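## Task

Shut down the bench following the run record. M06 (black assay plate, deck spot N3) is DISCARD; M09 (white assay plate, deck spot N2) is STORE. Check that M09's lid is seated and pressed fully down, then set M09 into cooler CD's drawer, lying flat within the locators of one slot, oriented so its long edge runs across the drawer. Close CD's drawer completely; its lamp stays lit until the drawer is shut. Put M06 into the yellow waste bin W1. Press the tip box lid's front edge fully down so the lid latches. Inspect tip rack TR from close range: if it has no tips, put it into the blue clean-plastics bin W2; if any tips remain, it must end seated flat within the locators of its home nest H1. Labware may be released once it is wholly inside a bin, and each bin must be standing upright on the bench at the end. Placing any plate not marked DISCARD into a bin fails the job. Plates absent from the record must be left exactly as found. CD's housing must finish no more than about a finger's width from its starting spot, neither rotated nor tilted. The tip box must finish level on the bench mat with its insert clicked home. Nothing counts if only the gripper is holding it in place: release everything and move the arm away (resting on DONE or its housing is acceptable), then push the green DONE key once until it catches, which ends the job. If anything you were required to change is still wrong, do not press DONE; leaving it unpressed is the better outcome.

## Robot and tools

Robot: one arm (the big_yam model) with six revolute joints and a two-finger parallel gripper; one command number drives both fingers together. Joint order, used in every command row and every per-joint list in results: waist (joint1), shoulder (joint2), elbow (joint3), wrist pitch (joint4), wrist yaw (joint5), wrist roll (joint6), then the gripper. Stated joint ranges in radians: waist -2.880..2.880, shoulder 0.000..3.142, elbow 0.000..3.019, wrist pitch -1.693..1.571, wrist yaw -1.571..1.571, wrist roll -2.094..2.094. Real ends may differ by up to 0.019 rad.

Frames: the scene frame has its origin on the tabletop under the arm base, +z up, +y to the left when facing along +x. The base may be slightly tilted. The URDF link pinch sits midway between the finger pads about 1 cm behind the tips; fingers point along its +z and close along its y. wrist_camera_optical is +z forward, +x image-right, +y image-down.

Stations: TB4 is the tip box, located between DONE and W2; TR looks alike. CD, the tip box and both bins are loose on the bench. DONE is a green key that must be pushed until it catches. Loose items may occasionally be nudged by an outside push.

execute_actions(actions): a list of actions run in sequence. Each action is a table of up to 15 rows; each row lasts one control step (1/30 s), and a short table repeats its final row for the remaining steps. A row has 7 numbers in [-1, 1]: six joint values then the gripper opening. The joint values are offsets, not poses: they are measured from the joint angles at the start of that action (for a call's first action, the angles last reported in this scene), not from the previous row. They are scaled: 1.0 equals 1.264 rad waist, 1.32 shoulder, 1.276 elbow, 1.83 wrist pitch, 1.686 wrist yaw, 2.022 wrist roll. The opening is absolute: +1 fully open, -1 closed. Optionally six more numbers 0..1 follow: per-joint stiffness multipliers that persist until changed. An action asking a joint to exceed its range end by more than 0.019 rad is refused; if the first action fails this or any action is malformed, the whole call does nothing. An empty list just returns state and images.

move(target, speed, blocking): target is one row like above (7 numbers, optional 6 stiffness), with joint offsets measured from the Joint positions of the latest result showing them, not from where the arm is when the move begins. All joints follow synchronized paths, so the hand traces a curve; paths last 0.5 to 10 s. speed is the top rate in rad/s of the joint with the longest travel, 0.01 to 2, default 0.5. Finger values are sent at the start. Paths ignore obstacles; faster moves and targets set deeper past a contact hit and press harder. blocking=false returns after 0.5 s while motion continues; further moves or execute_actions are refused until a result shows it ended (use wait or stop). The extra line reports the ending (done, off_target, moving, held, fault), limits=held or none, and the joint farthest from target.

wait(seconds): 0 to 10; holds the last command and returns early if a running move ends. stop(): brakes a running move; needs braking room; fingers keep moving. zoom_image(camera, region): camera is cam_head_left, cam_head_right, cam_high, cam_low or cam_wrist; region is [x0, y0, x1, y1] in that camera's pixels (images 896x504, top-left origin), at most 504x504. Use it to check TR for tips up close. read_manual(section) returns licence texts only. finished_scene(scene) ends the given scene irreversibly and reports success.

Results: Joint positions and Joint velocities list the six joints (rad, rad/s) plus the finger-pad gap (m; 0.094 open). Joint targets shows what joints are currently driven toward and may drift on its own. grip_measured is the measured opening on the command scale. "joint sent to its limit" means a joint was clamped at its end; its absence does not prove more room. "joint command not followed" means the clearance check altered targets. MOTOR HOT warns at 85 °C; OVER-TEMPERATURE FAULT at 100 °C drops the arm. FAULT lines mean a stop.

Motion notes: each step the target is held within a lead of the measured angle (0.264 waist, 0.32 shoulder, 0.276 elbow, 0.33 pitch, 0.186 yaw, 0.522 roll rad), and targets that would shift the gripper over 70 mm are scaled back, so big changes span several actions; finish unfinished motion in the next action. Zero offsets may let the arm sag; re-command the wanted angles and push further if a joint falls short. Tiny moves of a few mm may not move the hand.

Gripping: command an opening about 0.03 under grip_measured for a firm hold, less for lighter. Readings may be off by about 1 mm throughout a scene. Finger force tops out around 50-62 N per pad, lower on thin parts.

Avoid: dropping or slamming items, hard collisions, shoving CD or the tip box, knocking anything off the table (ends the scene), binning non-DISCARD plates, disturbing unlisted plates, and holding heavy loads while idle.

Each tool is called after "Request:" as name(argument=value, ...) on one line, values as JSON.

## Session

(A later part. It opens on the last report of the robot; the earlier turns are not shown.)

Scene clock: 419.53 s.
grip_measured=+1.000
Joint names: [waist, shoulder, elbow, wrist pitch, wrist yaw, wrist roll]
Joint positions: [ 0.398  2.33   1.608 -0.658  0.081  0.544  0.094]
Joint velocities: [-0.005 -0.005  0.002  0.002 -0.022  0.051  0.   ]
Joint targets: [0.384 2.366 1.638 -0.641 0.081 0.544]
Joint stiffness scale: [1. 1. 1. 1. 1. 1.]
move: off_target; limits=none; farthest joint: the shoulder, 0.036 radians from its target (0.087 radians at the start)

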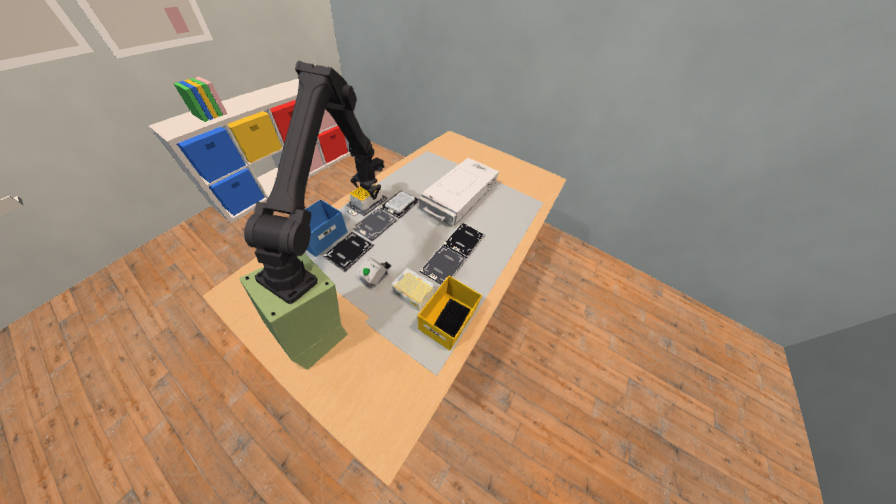

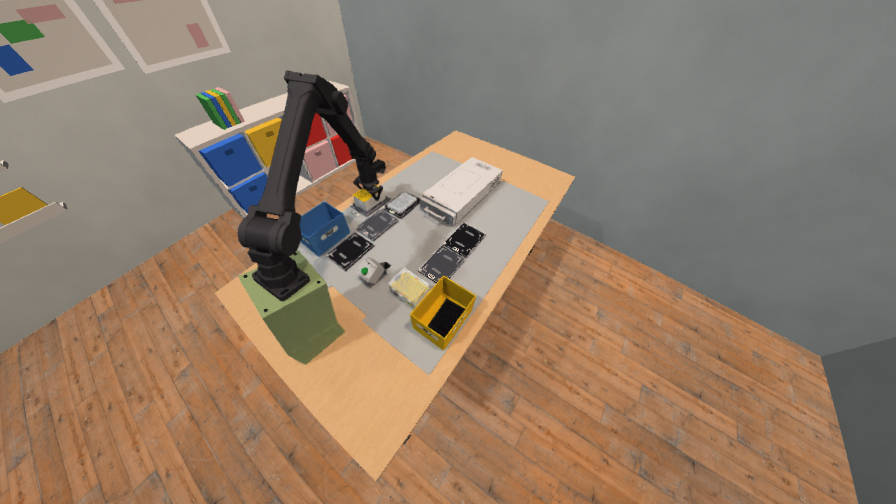

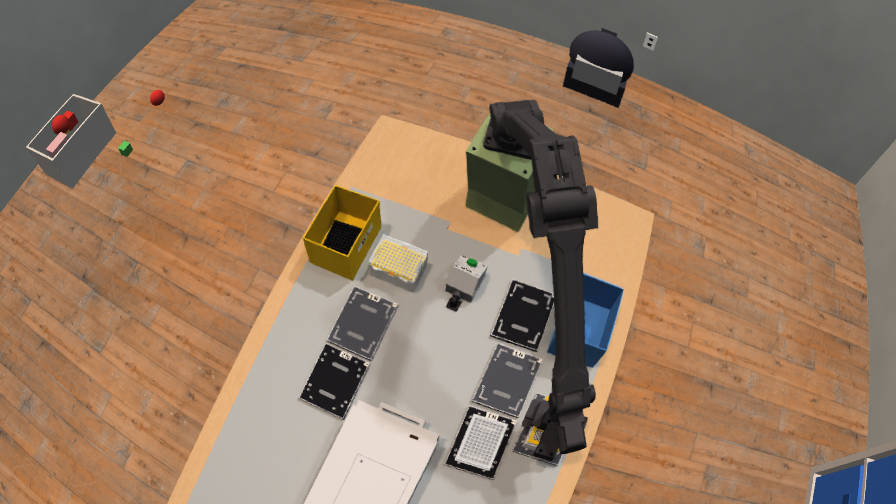

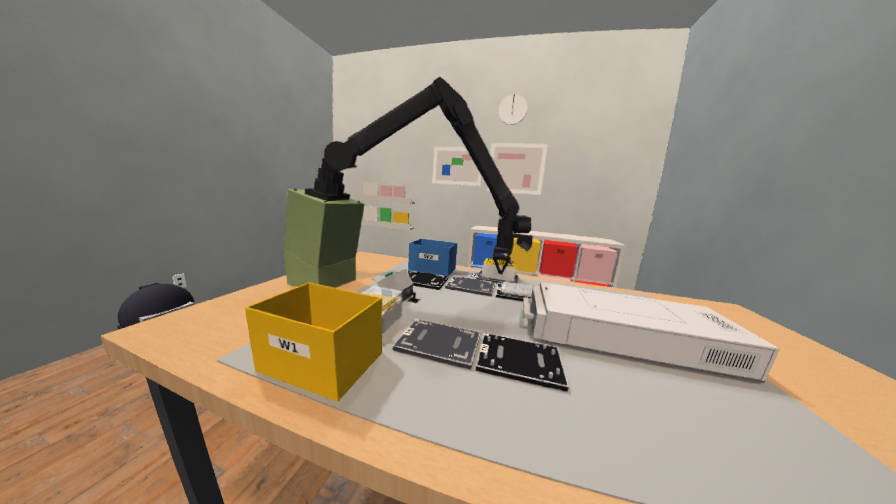

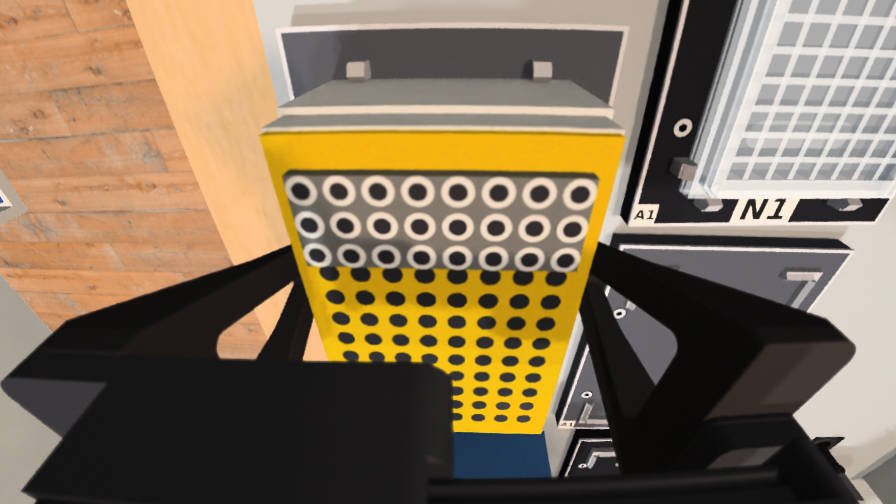

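Request:
move(target=[0,0.027,0.024,0.009,0,0,0.78])

Request:
move(target=[0,0.04,0.036,0.0,0,0,0.78], speed=0.03)

Request:
move(target=[0,0.02,0.02,0.0,0,0,1])

Scene clock: 425.33 s.
grip_measured=+0.803
Joint names: [waist, shoulder, elbow, wrist pitch, wrist yaw, wrist roll]
Joint positions: [ 0.398  2.33   1.608 -0.658  0.081  0.544  0.085]
Joint velocities: [ 0.005 -0.005  0.002  0.022 -0.007 -0.066 -0.001]
Joint targets: [0.398 2.366 1.638 -0.642 0.081 0.544]
Joint stiffness scale: [1. 1. 1. 1. 1. 1.]
move: off_target; limits=none; farthest joint: the shoulder, 0.035 radians from its target (0.035 radians at the start)

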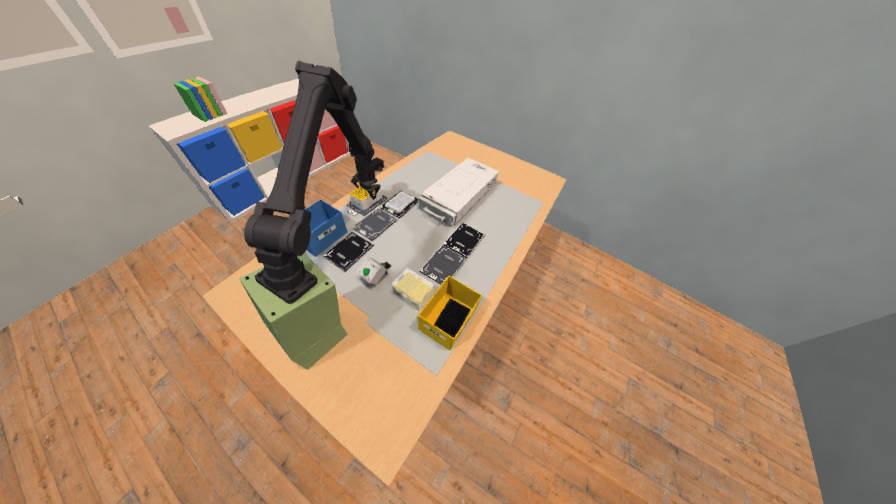

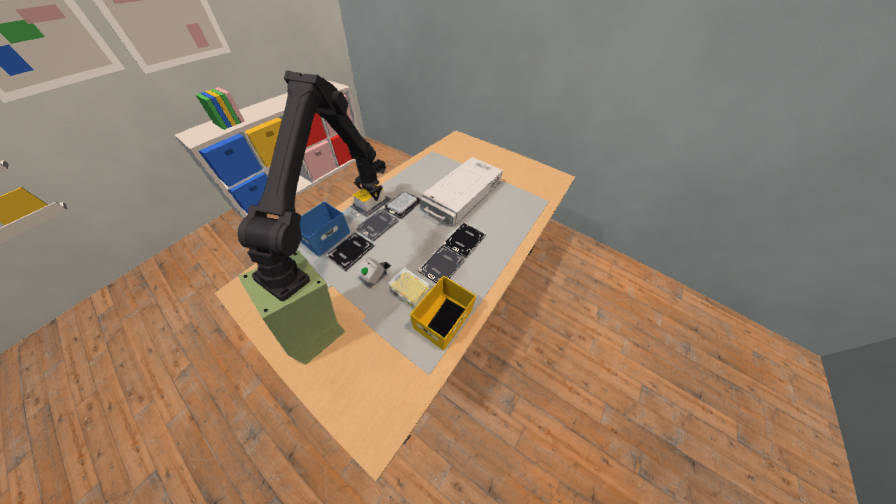

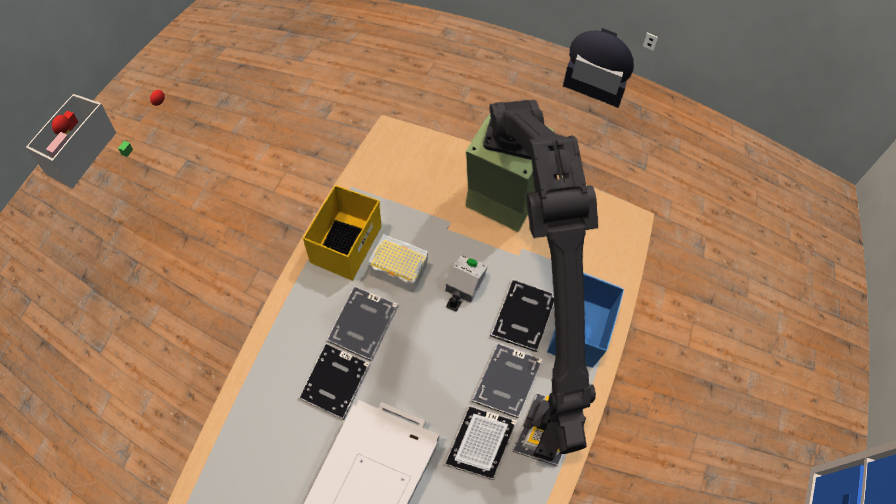

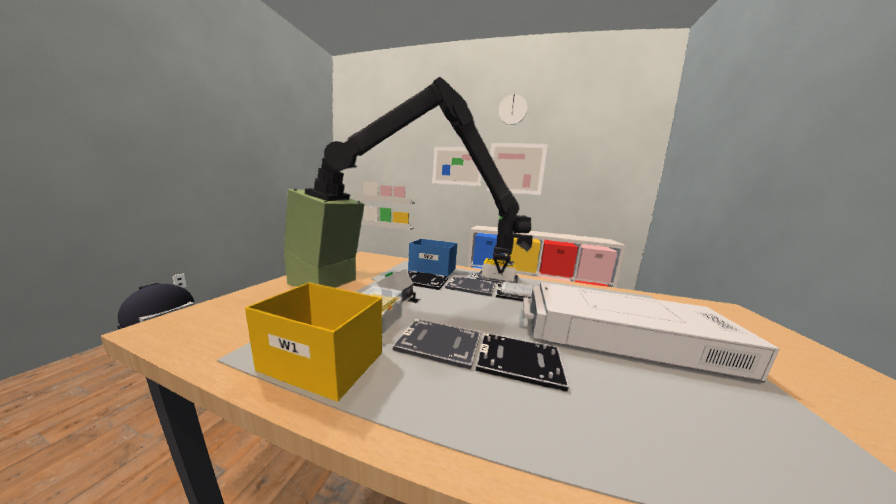

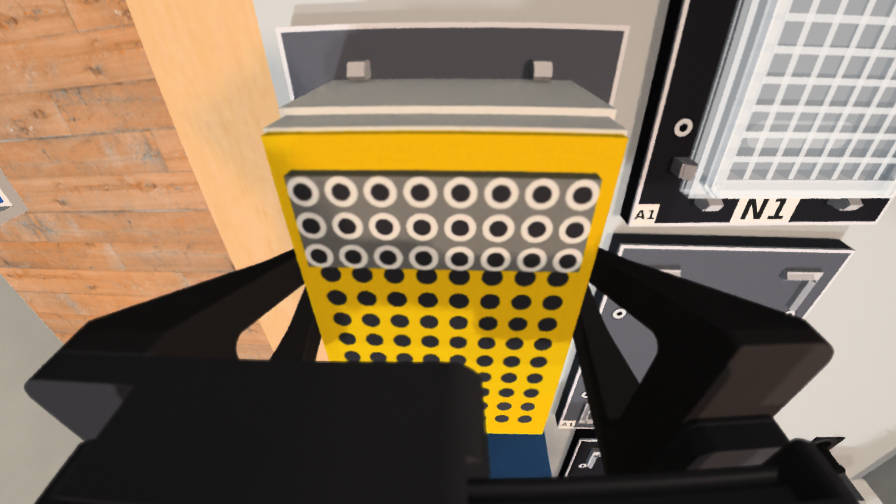

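Scene clock: 427.30 s.
grip_measured=+0.803
Joint names: [waist, shoulder, elbow, wrist pitch, wrist yaw, wrist roll]
Joint positions: [ 0.398  2.333  1.612 -0.661  0.081  0.544  0.085]
Joint velocities: [-0.005 -0.015  0.002 -0.017  0.037 -0.037 -0.001]
Joint targets: [0.398 2.383 1.653 -0.658 0.081 0.544]
Joint stiffness scale: [1. 1. 1. 1. 1. 1.]
move: off_target; limits=none; farthest joint: the shoulder, 0.050 radians from its target (0.052 radians at the start)

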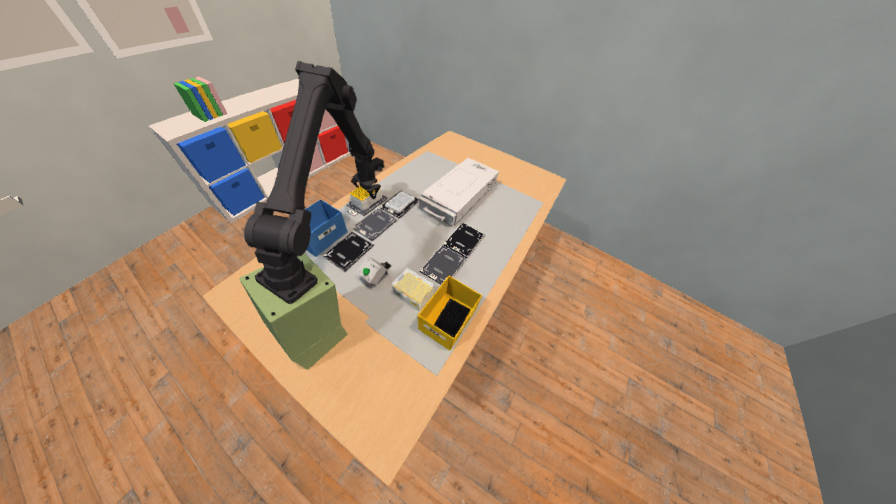

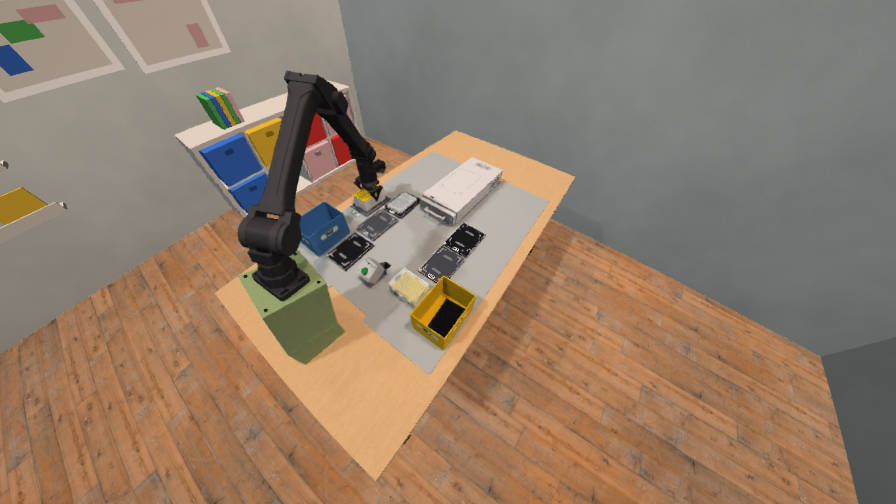

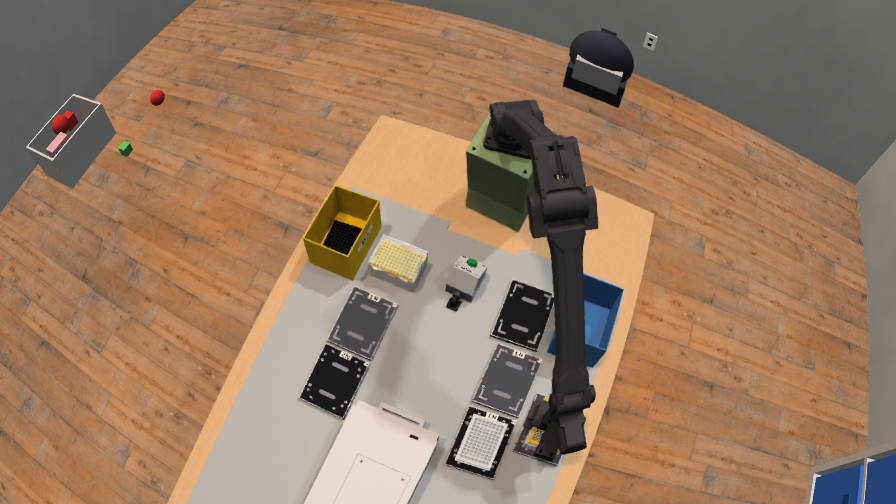

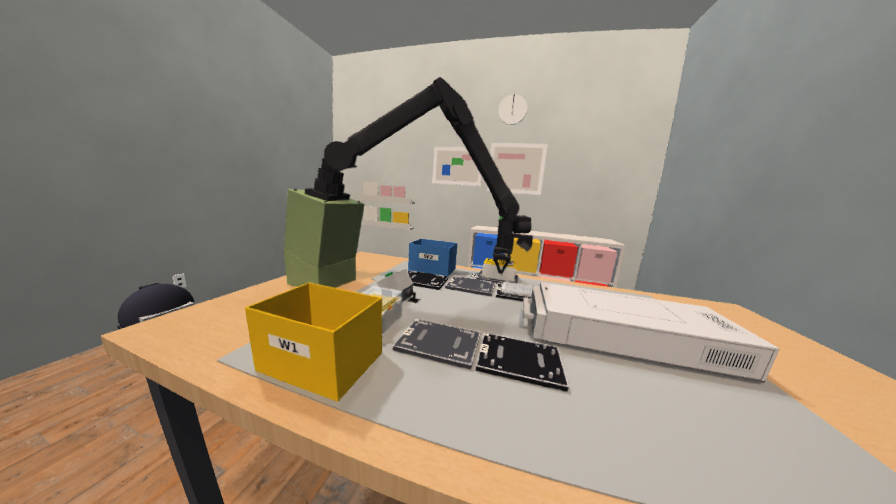

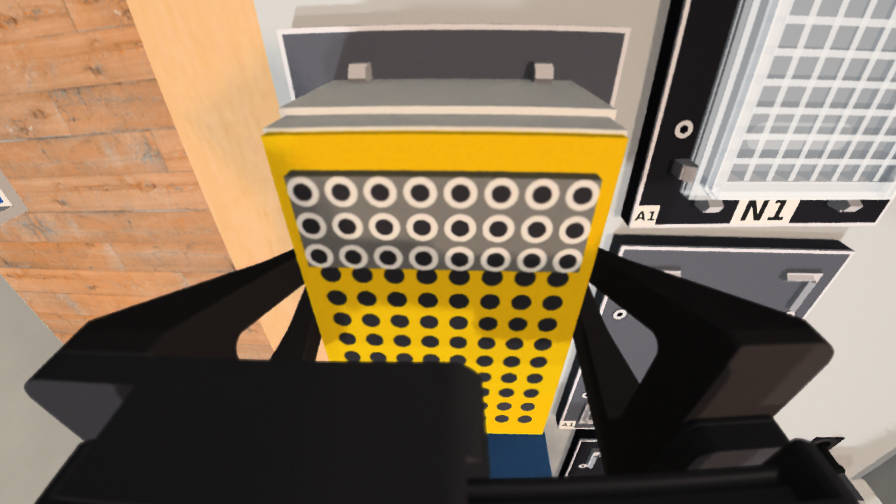

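Scene clock: 428.00 s.
grip_measured=+1.000
Joint names: [waist, shoulder, elbow, wrist pitch, wrist yaw, wrist roll]
Joint positions: [ 0.398  2.333  1.612 -0.661  0.081  0.544  0.094]
Joint velocities: [-0.005 -0.005 -0.017 -0.017 -0.007  0.066  0.   ]
Joint targets: [0.398 2.359 1.637 -0.661 0.081 0.544]
Joint stiffness scale: [1. 1. 1. 1. 1. 1.]
move: off_target; limits=none; farthest joint: the shoulder, 0.027 radians from its target (0.027 radians at the start)

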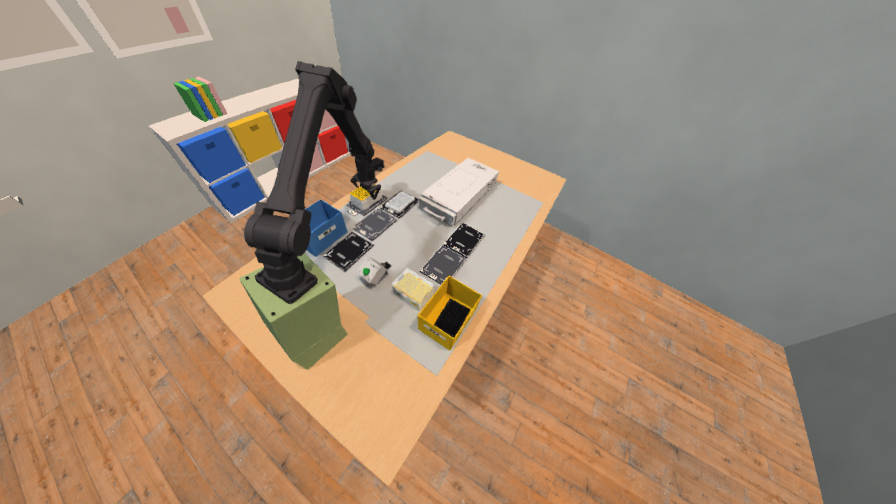

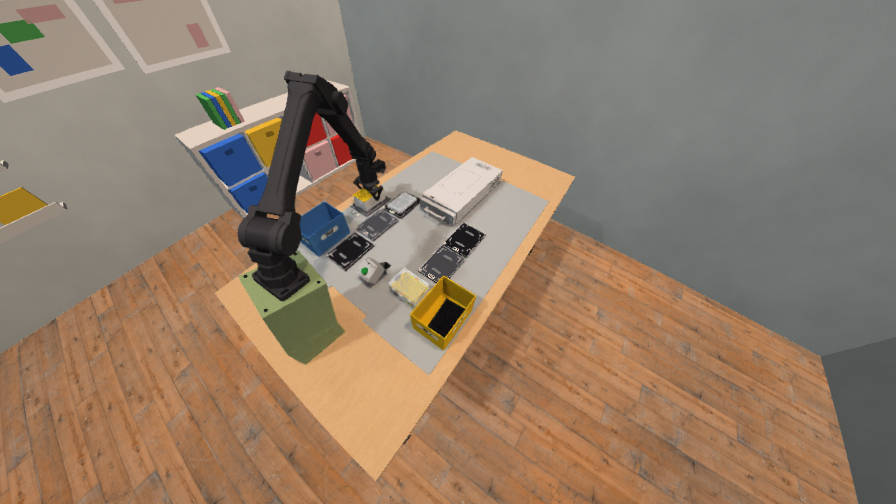

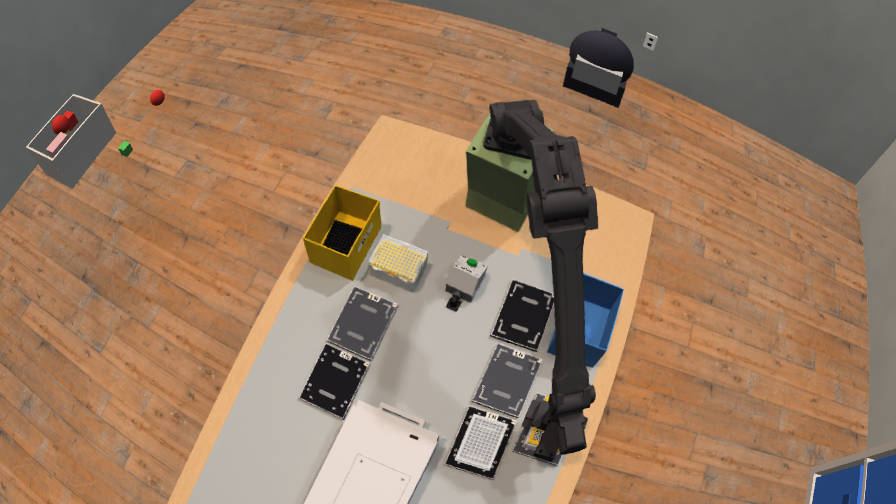

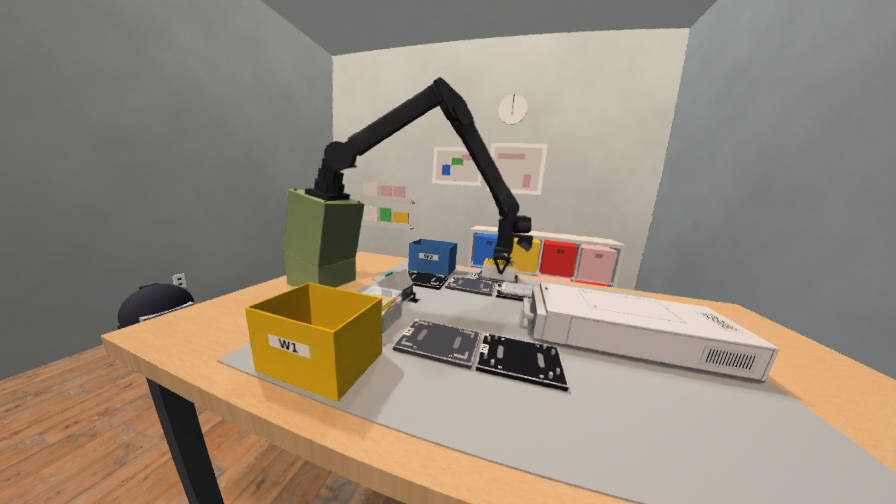

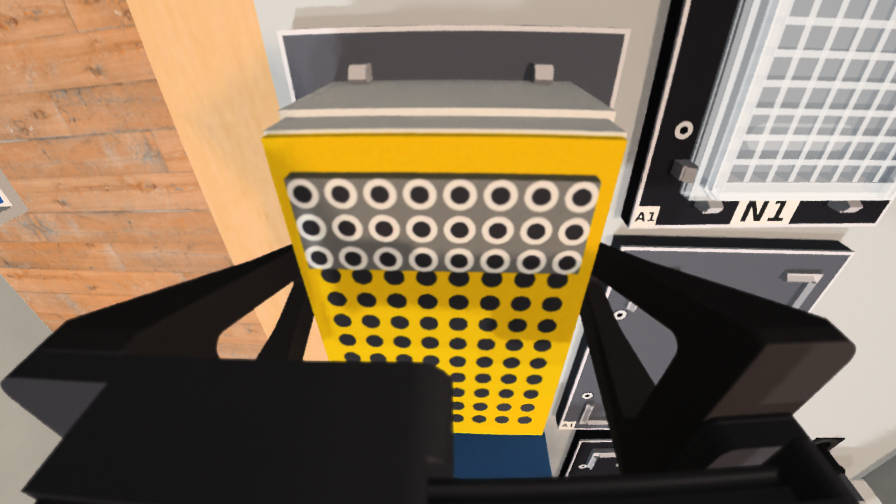

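Seated. Lift and go to DONE.

Request:
move(target=[0.015,-0.22,-0.1,-0.095,0,0,1], speed=0.3)

Request:
move(target=[-0.4,-0.31,-1.0,0.48,-0.057,-1.0,-1], speed=0.9)

Scene clock: 432.50 s.
grip_measured=+1.000
Joint names: [waist, shoulder, elbow, wrist pitch, wrist yaw, wrist roll]
Joint positions: [ 0.407  2.039  1.49  -0.818  0.081  0.544  0.094]
Joint velocities: [ 0.005 -0.005  0.012  0.002 -0.051 -0.007  0.   ]
Joint targets: [0.417 2.042 1.484 -0.835 0.081 0.544]
Joint stiffness scale: [1. 1. 1. 1. 1. 1.]
move: done; limits=none; farthest joint: the wrist pitch, 0.017 radians from its target (0.174 radians at the start)

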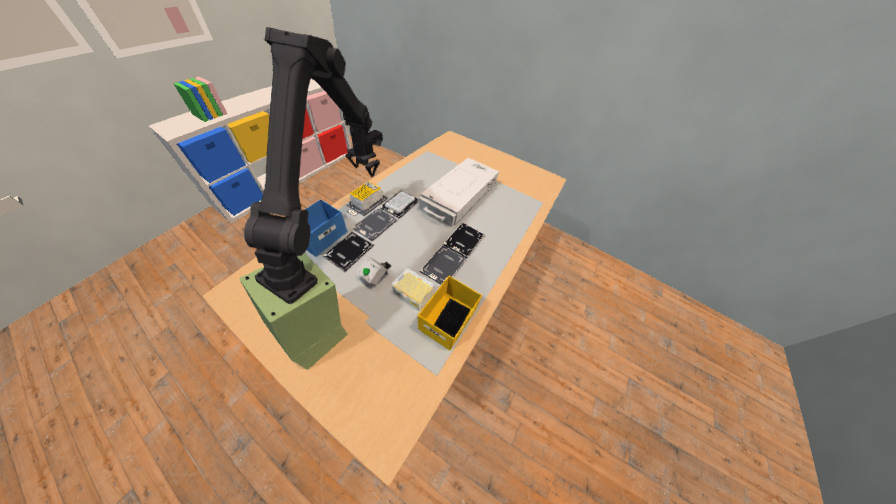

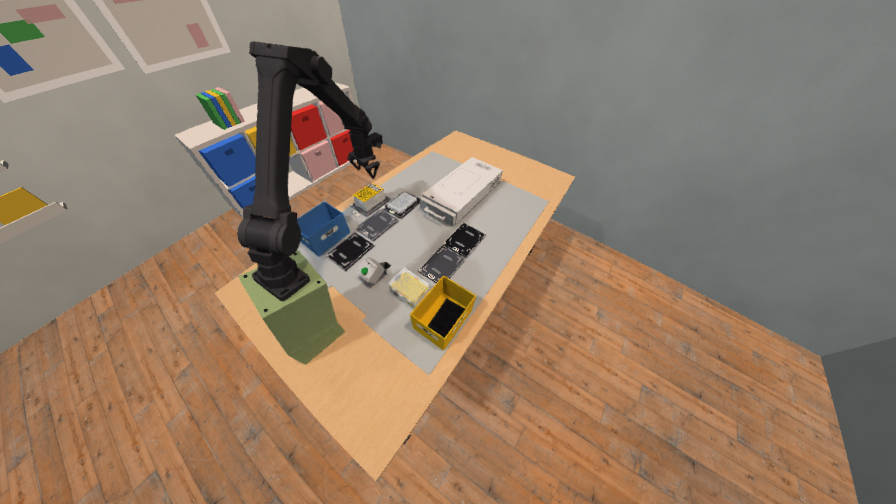

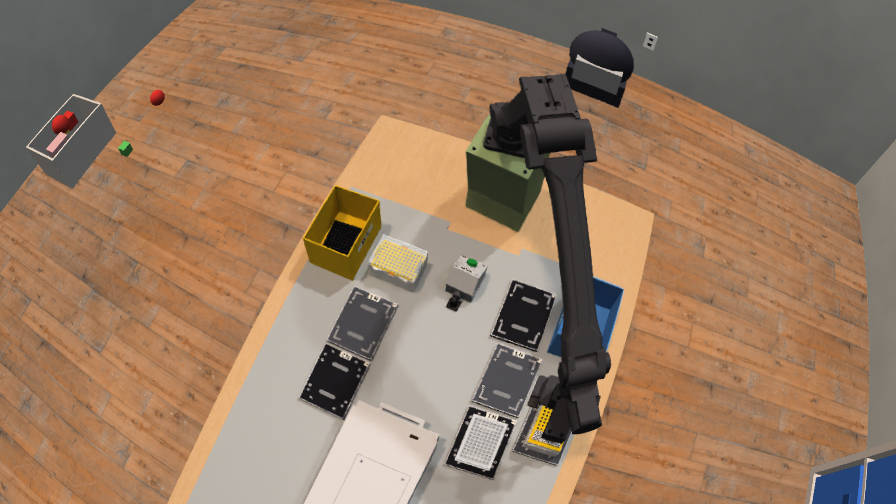

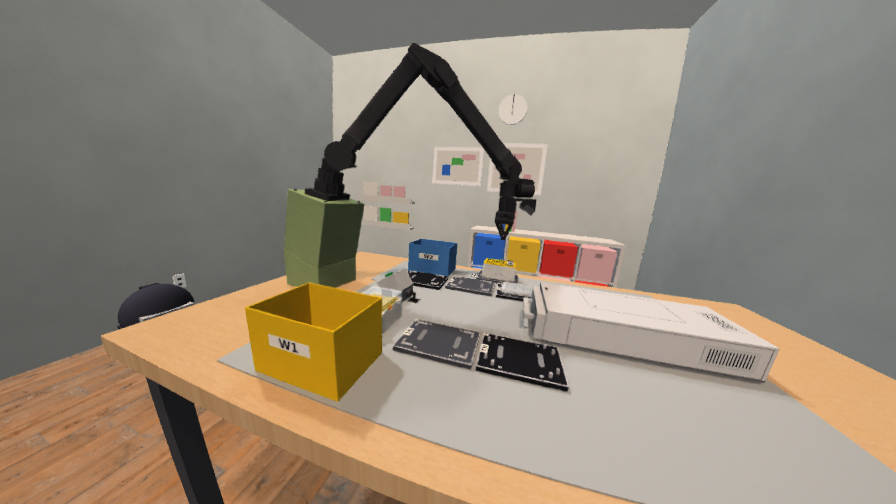

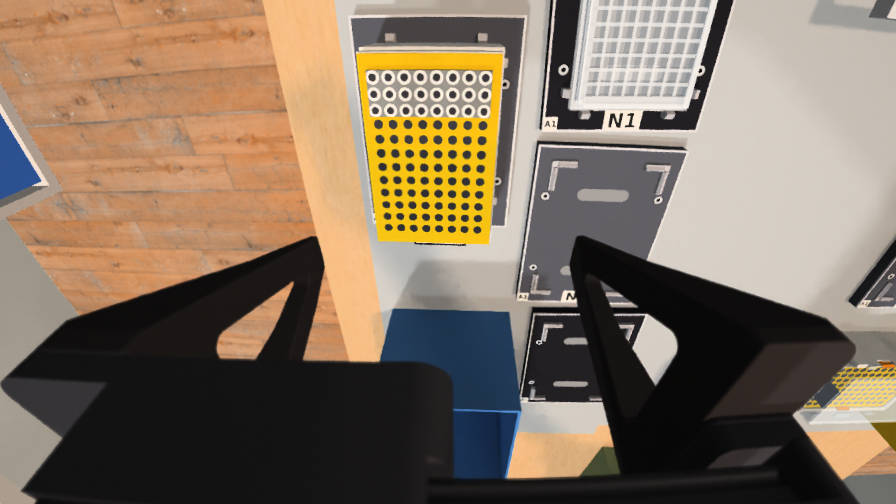

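Scene clock: 435.67 s.
grip_measured=-0.987
Joint names: [waist, shoulder, elbow, wrist pitch, wrist yaw, wrist roll]
Joint positions: [-0.089  1.639  0.212  0.043 -0.012 -1.463  0.001]
Joint velocities: [-0.005 -0.005  0.002  0.012  0.022 -0.051 -0.   ]
Joint targets: [-0.098 1.630 0.215 0.060 -0.015 -1.478]
Joint stiffness scale: [1. 1. 1. 1. 1. 1.]
move: done; limits=none; farthest joint: the wrist pitch, 0.017 radians from its target (0.879 radians at the start)

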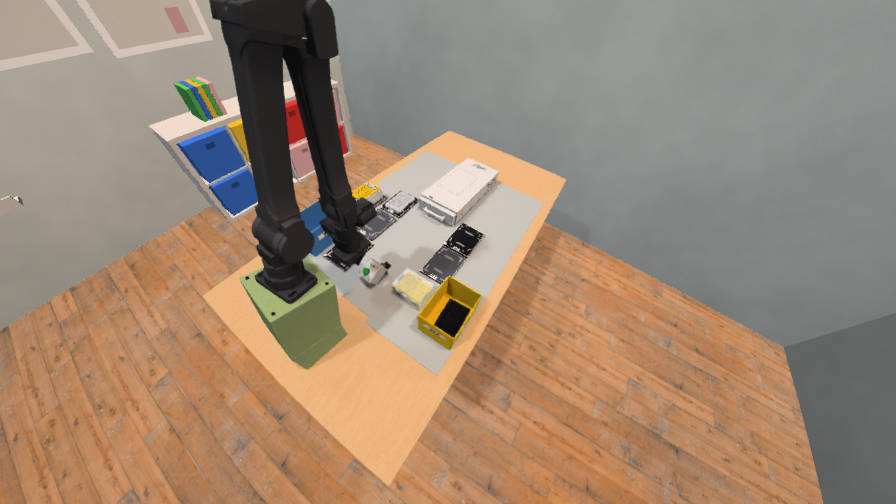

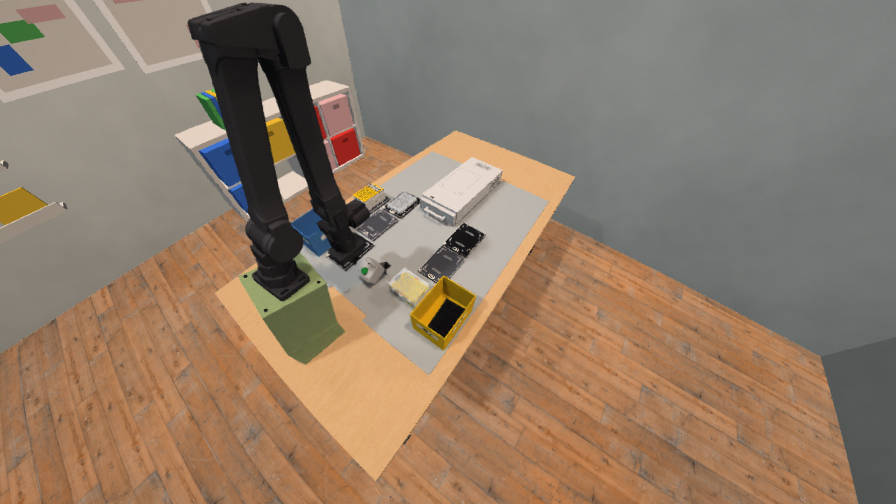

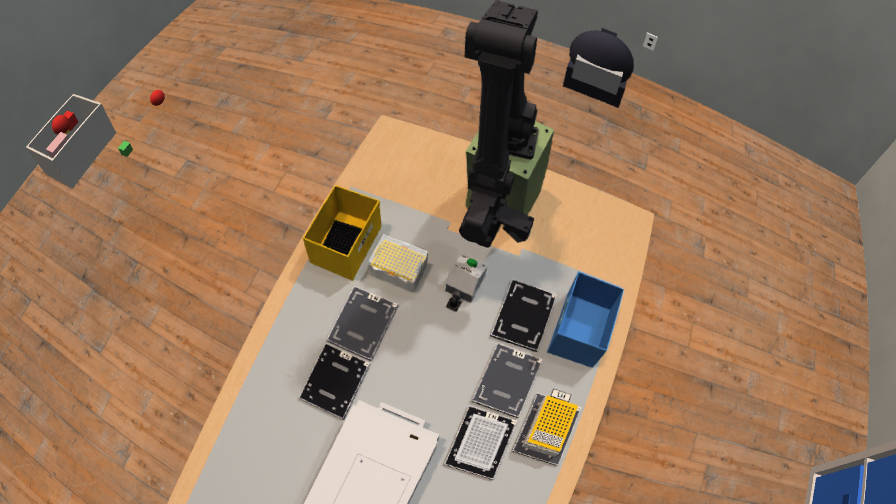

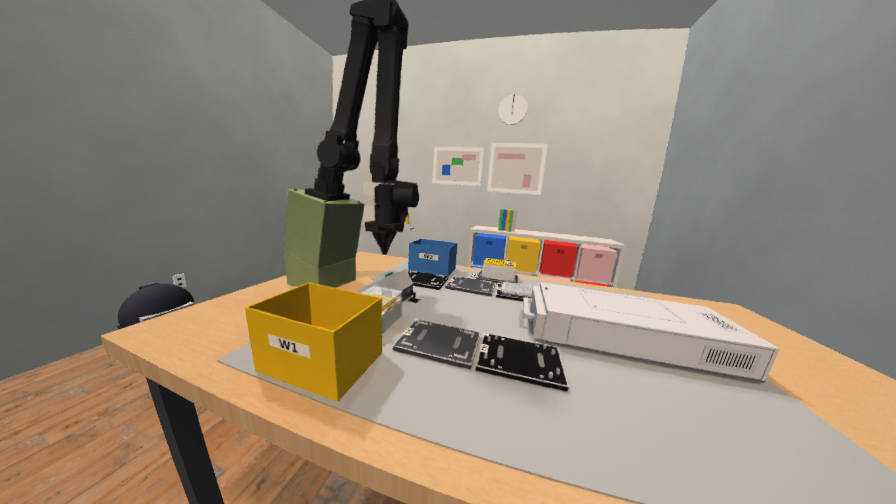

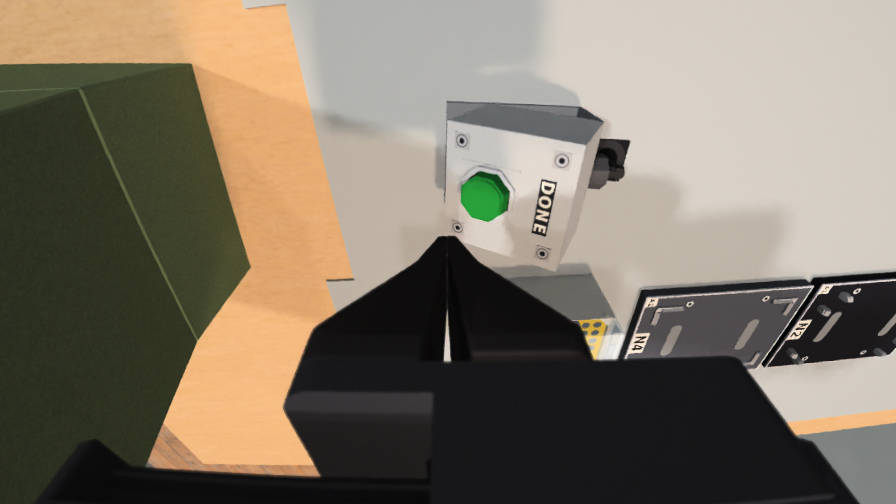

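Request:
move(target=[-0.034,0.172,0.107,0.06,0,-0.01,-1], speed=0.2)

Scene clock: 438.70 s.
grip_measured=-0.987
Joint names: [waist, shoulder, elbow, wrist pitch, wrist yaw, wrist roll]
Joint positions: [-0.121  1.849  0.345  0.137 -0.012 -1.469  0.001]
Joint velocities: [-0.015 -0.015 -0.007  0.007  0.081 -0.007 -0.   ]
Joint targets: [-0.132 1.866 0.349 0.153 -0.012 -1.484]
Joint stiffness scale: [1. 1. 1. 1. 1. 1.]
move: done; limits=none; farthest joint: the shoulder, 0.017 radians from its target (0.227 radians at the start)

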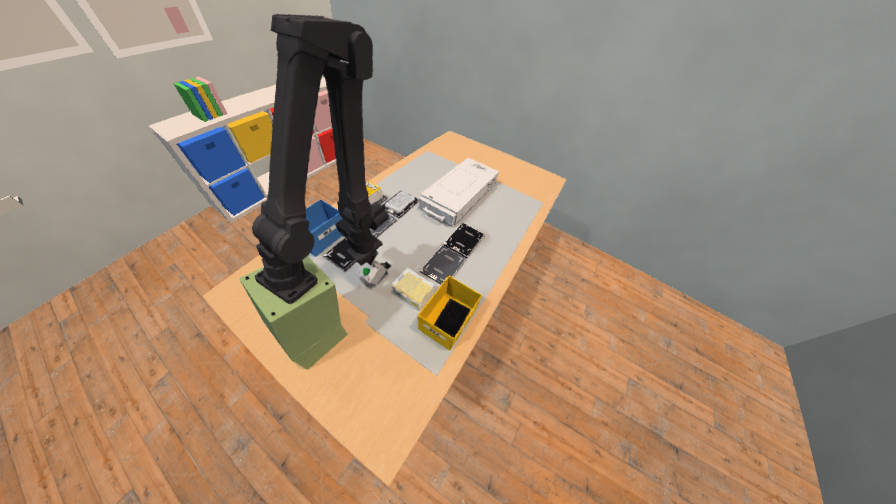

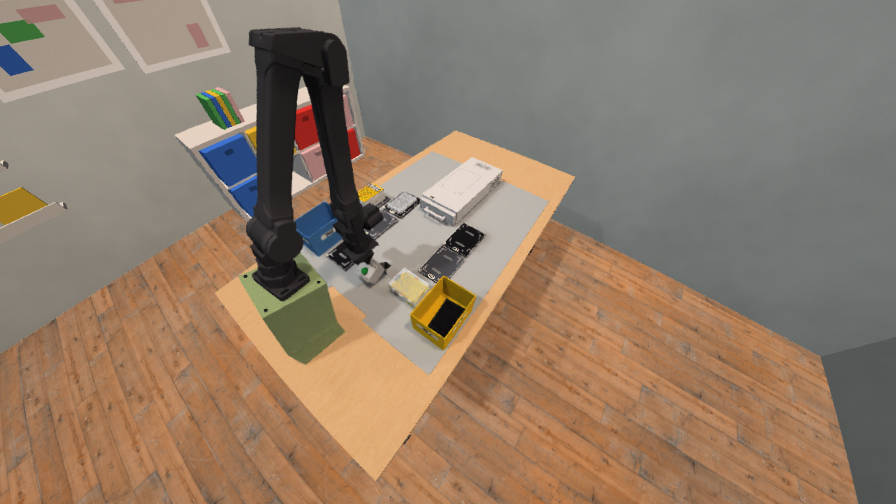

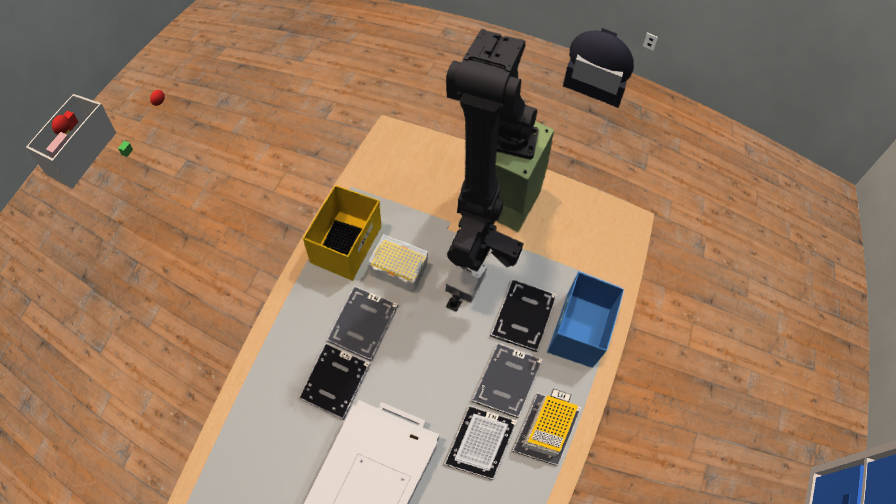

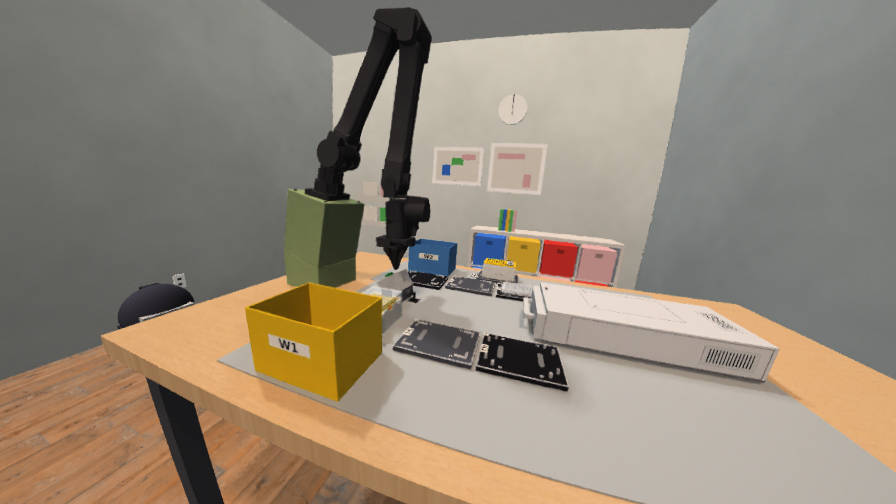

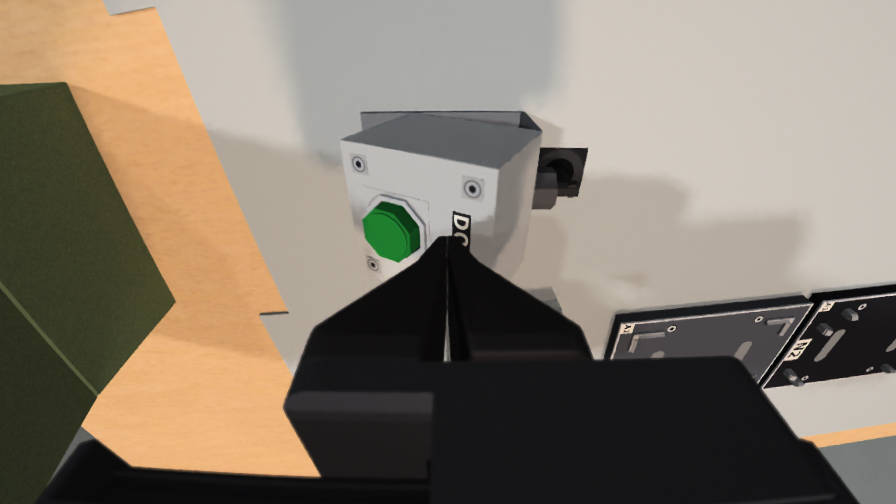

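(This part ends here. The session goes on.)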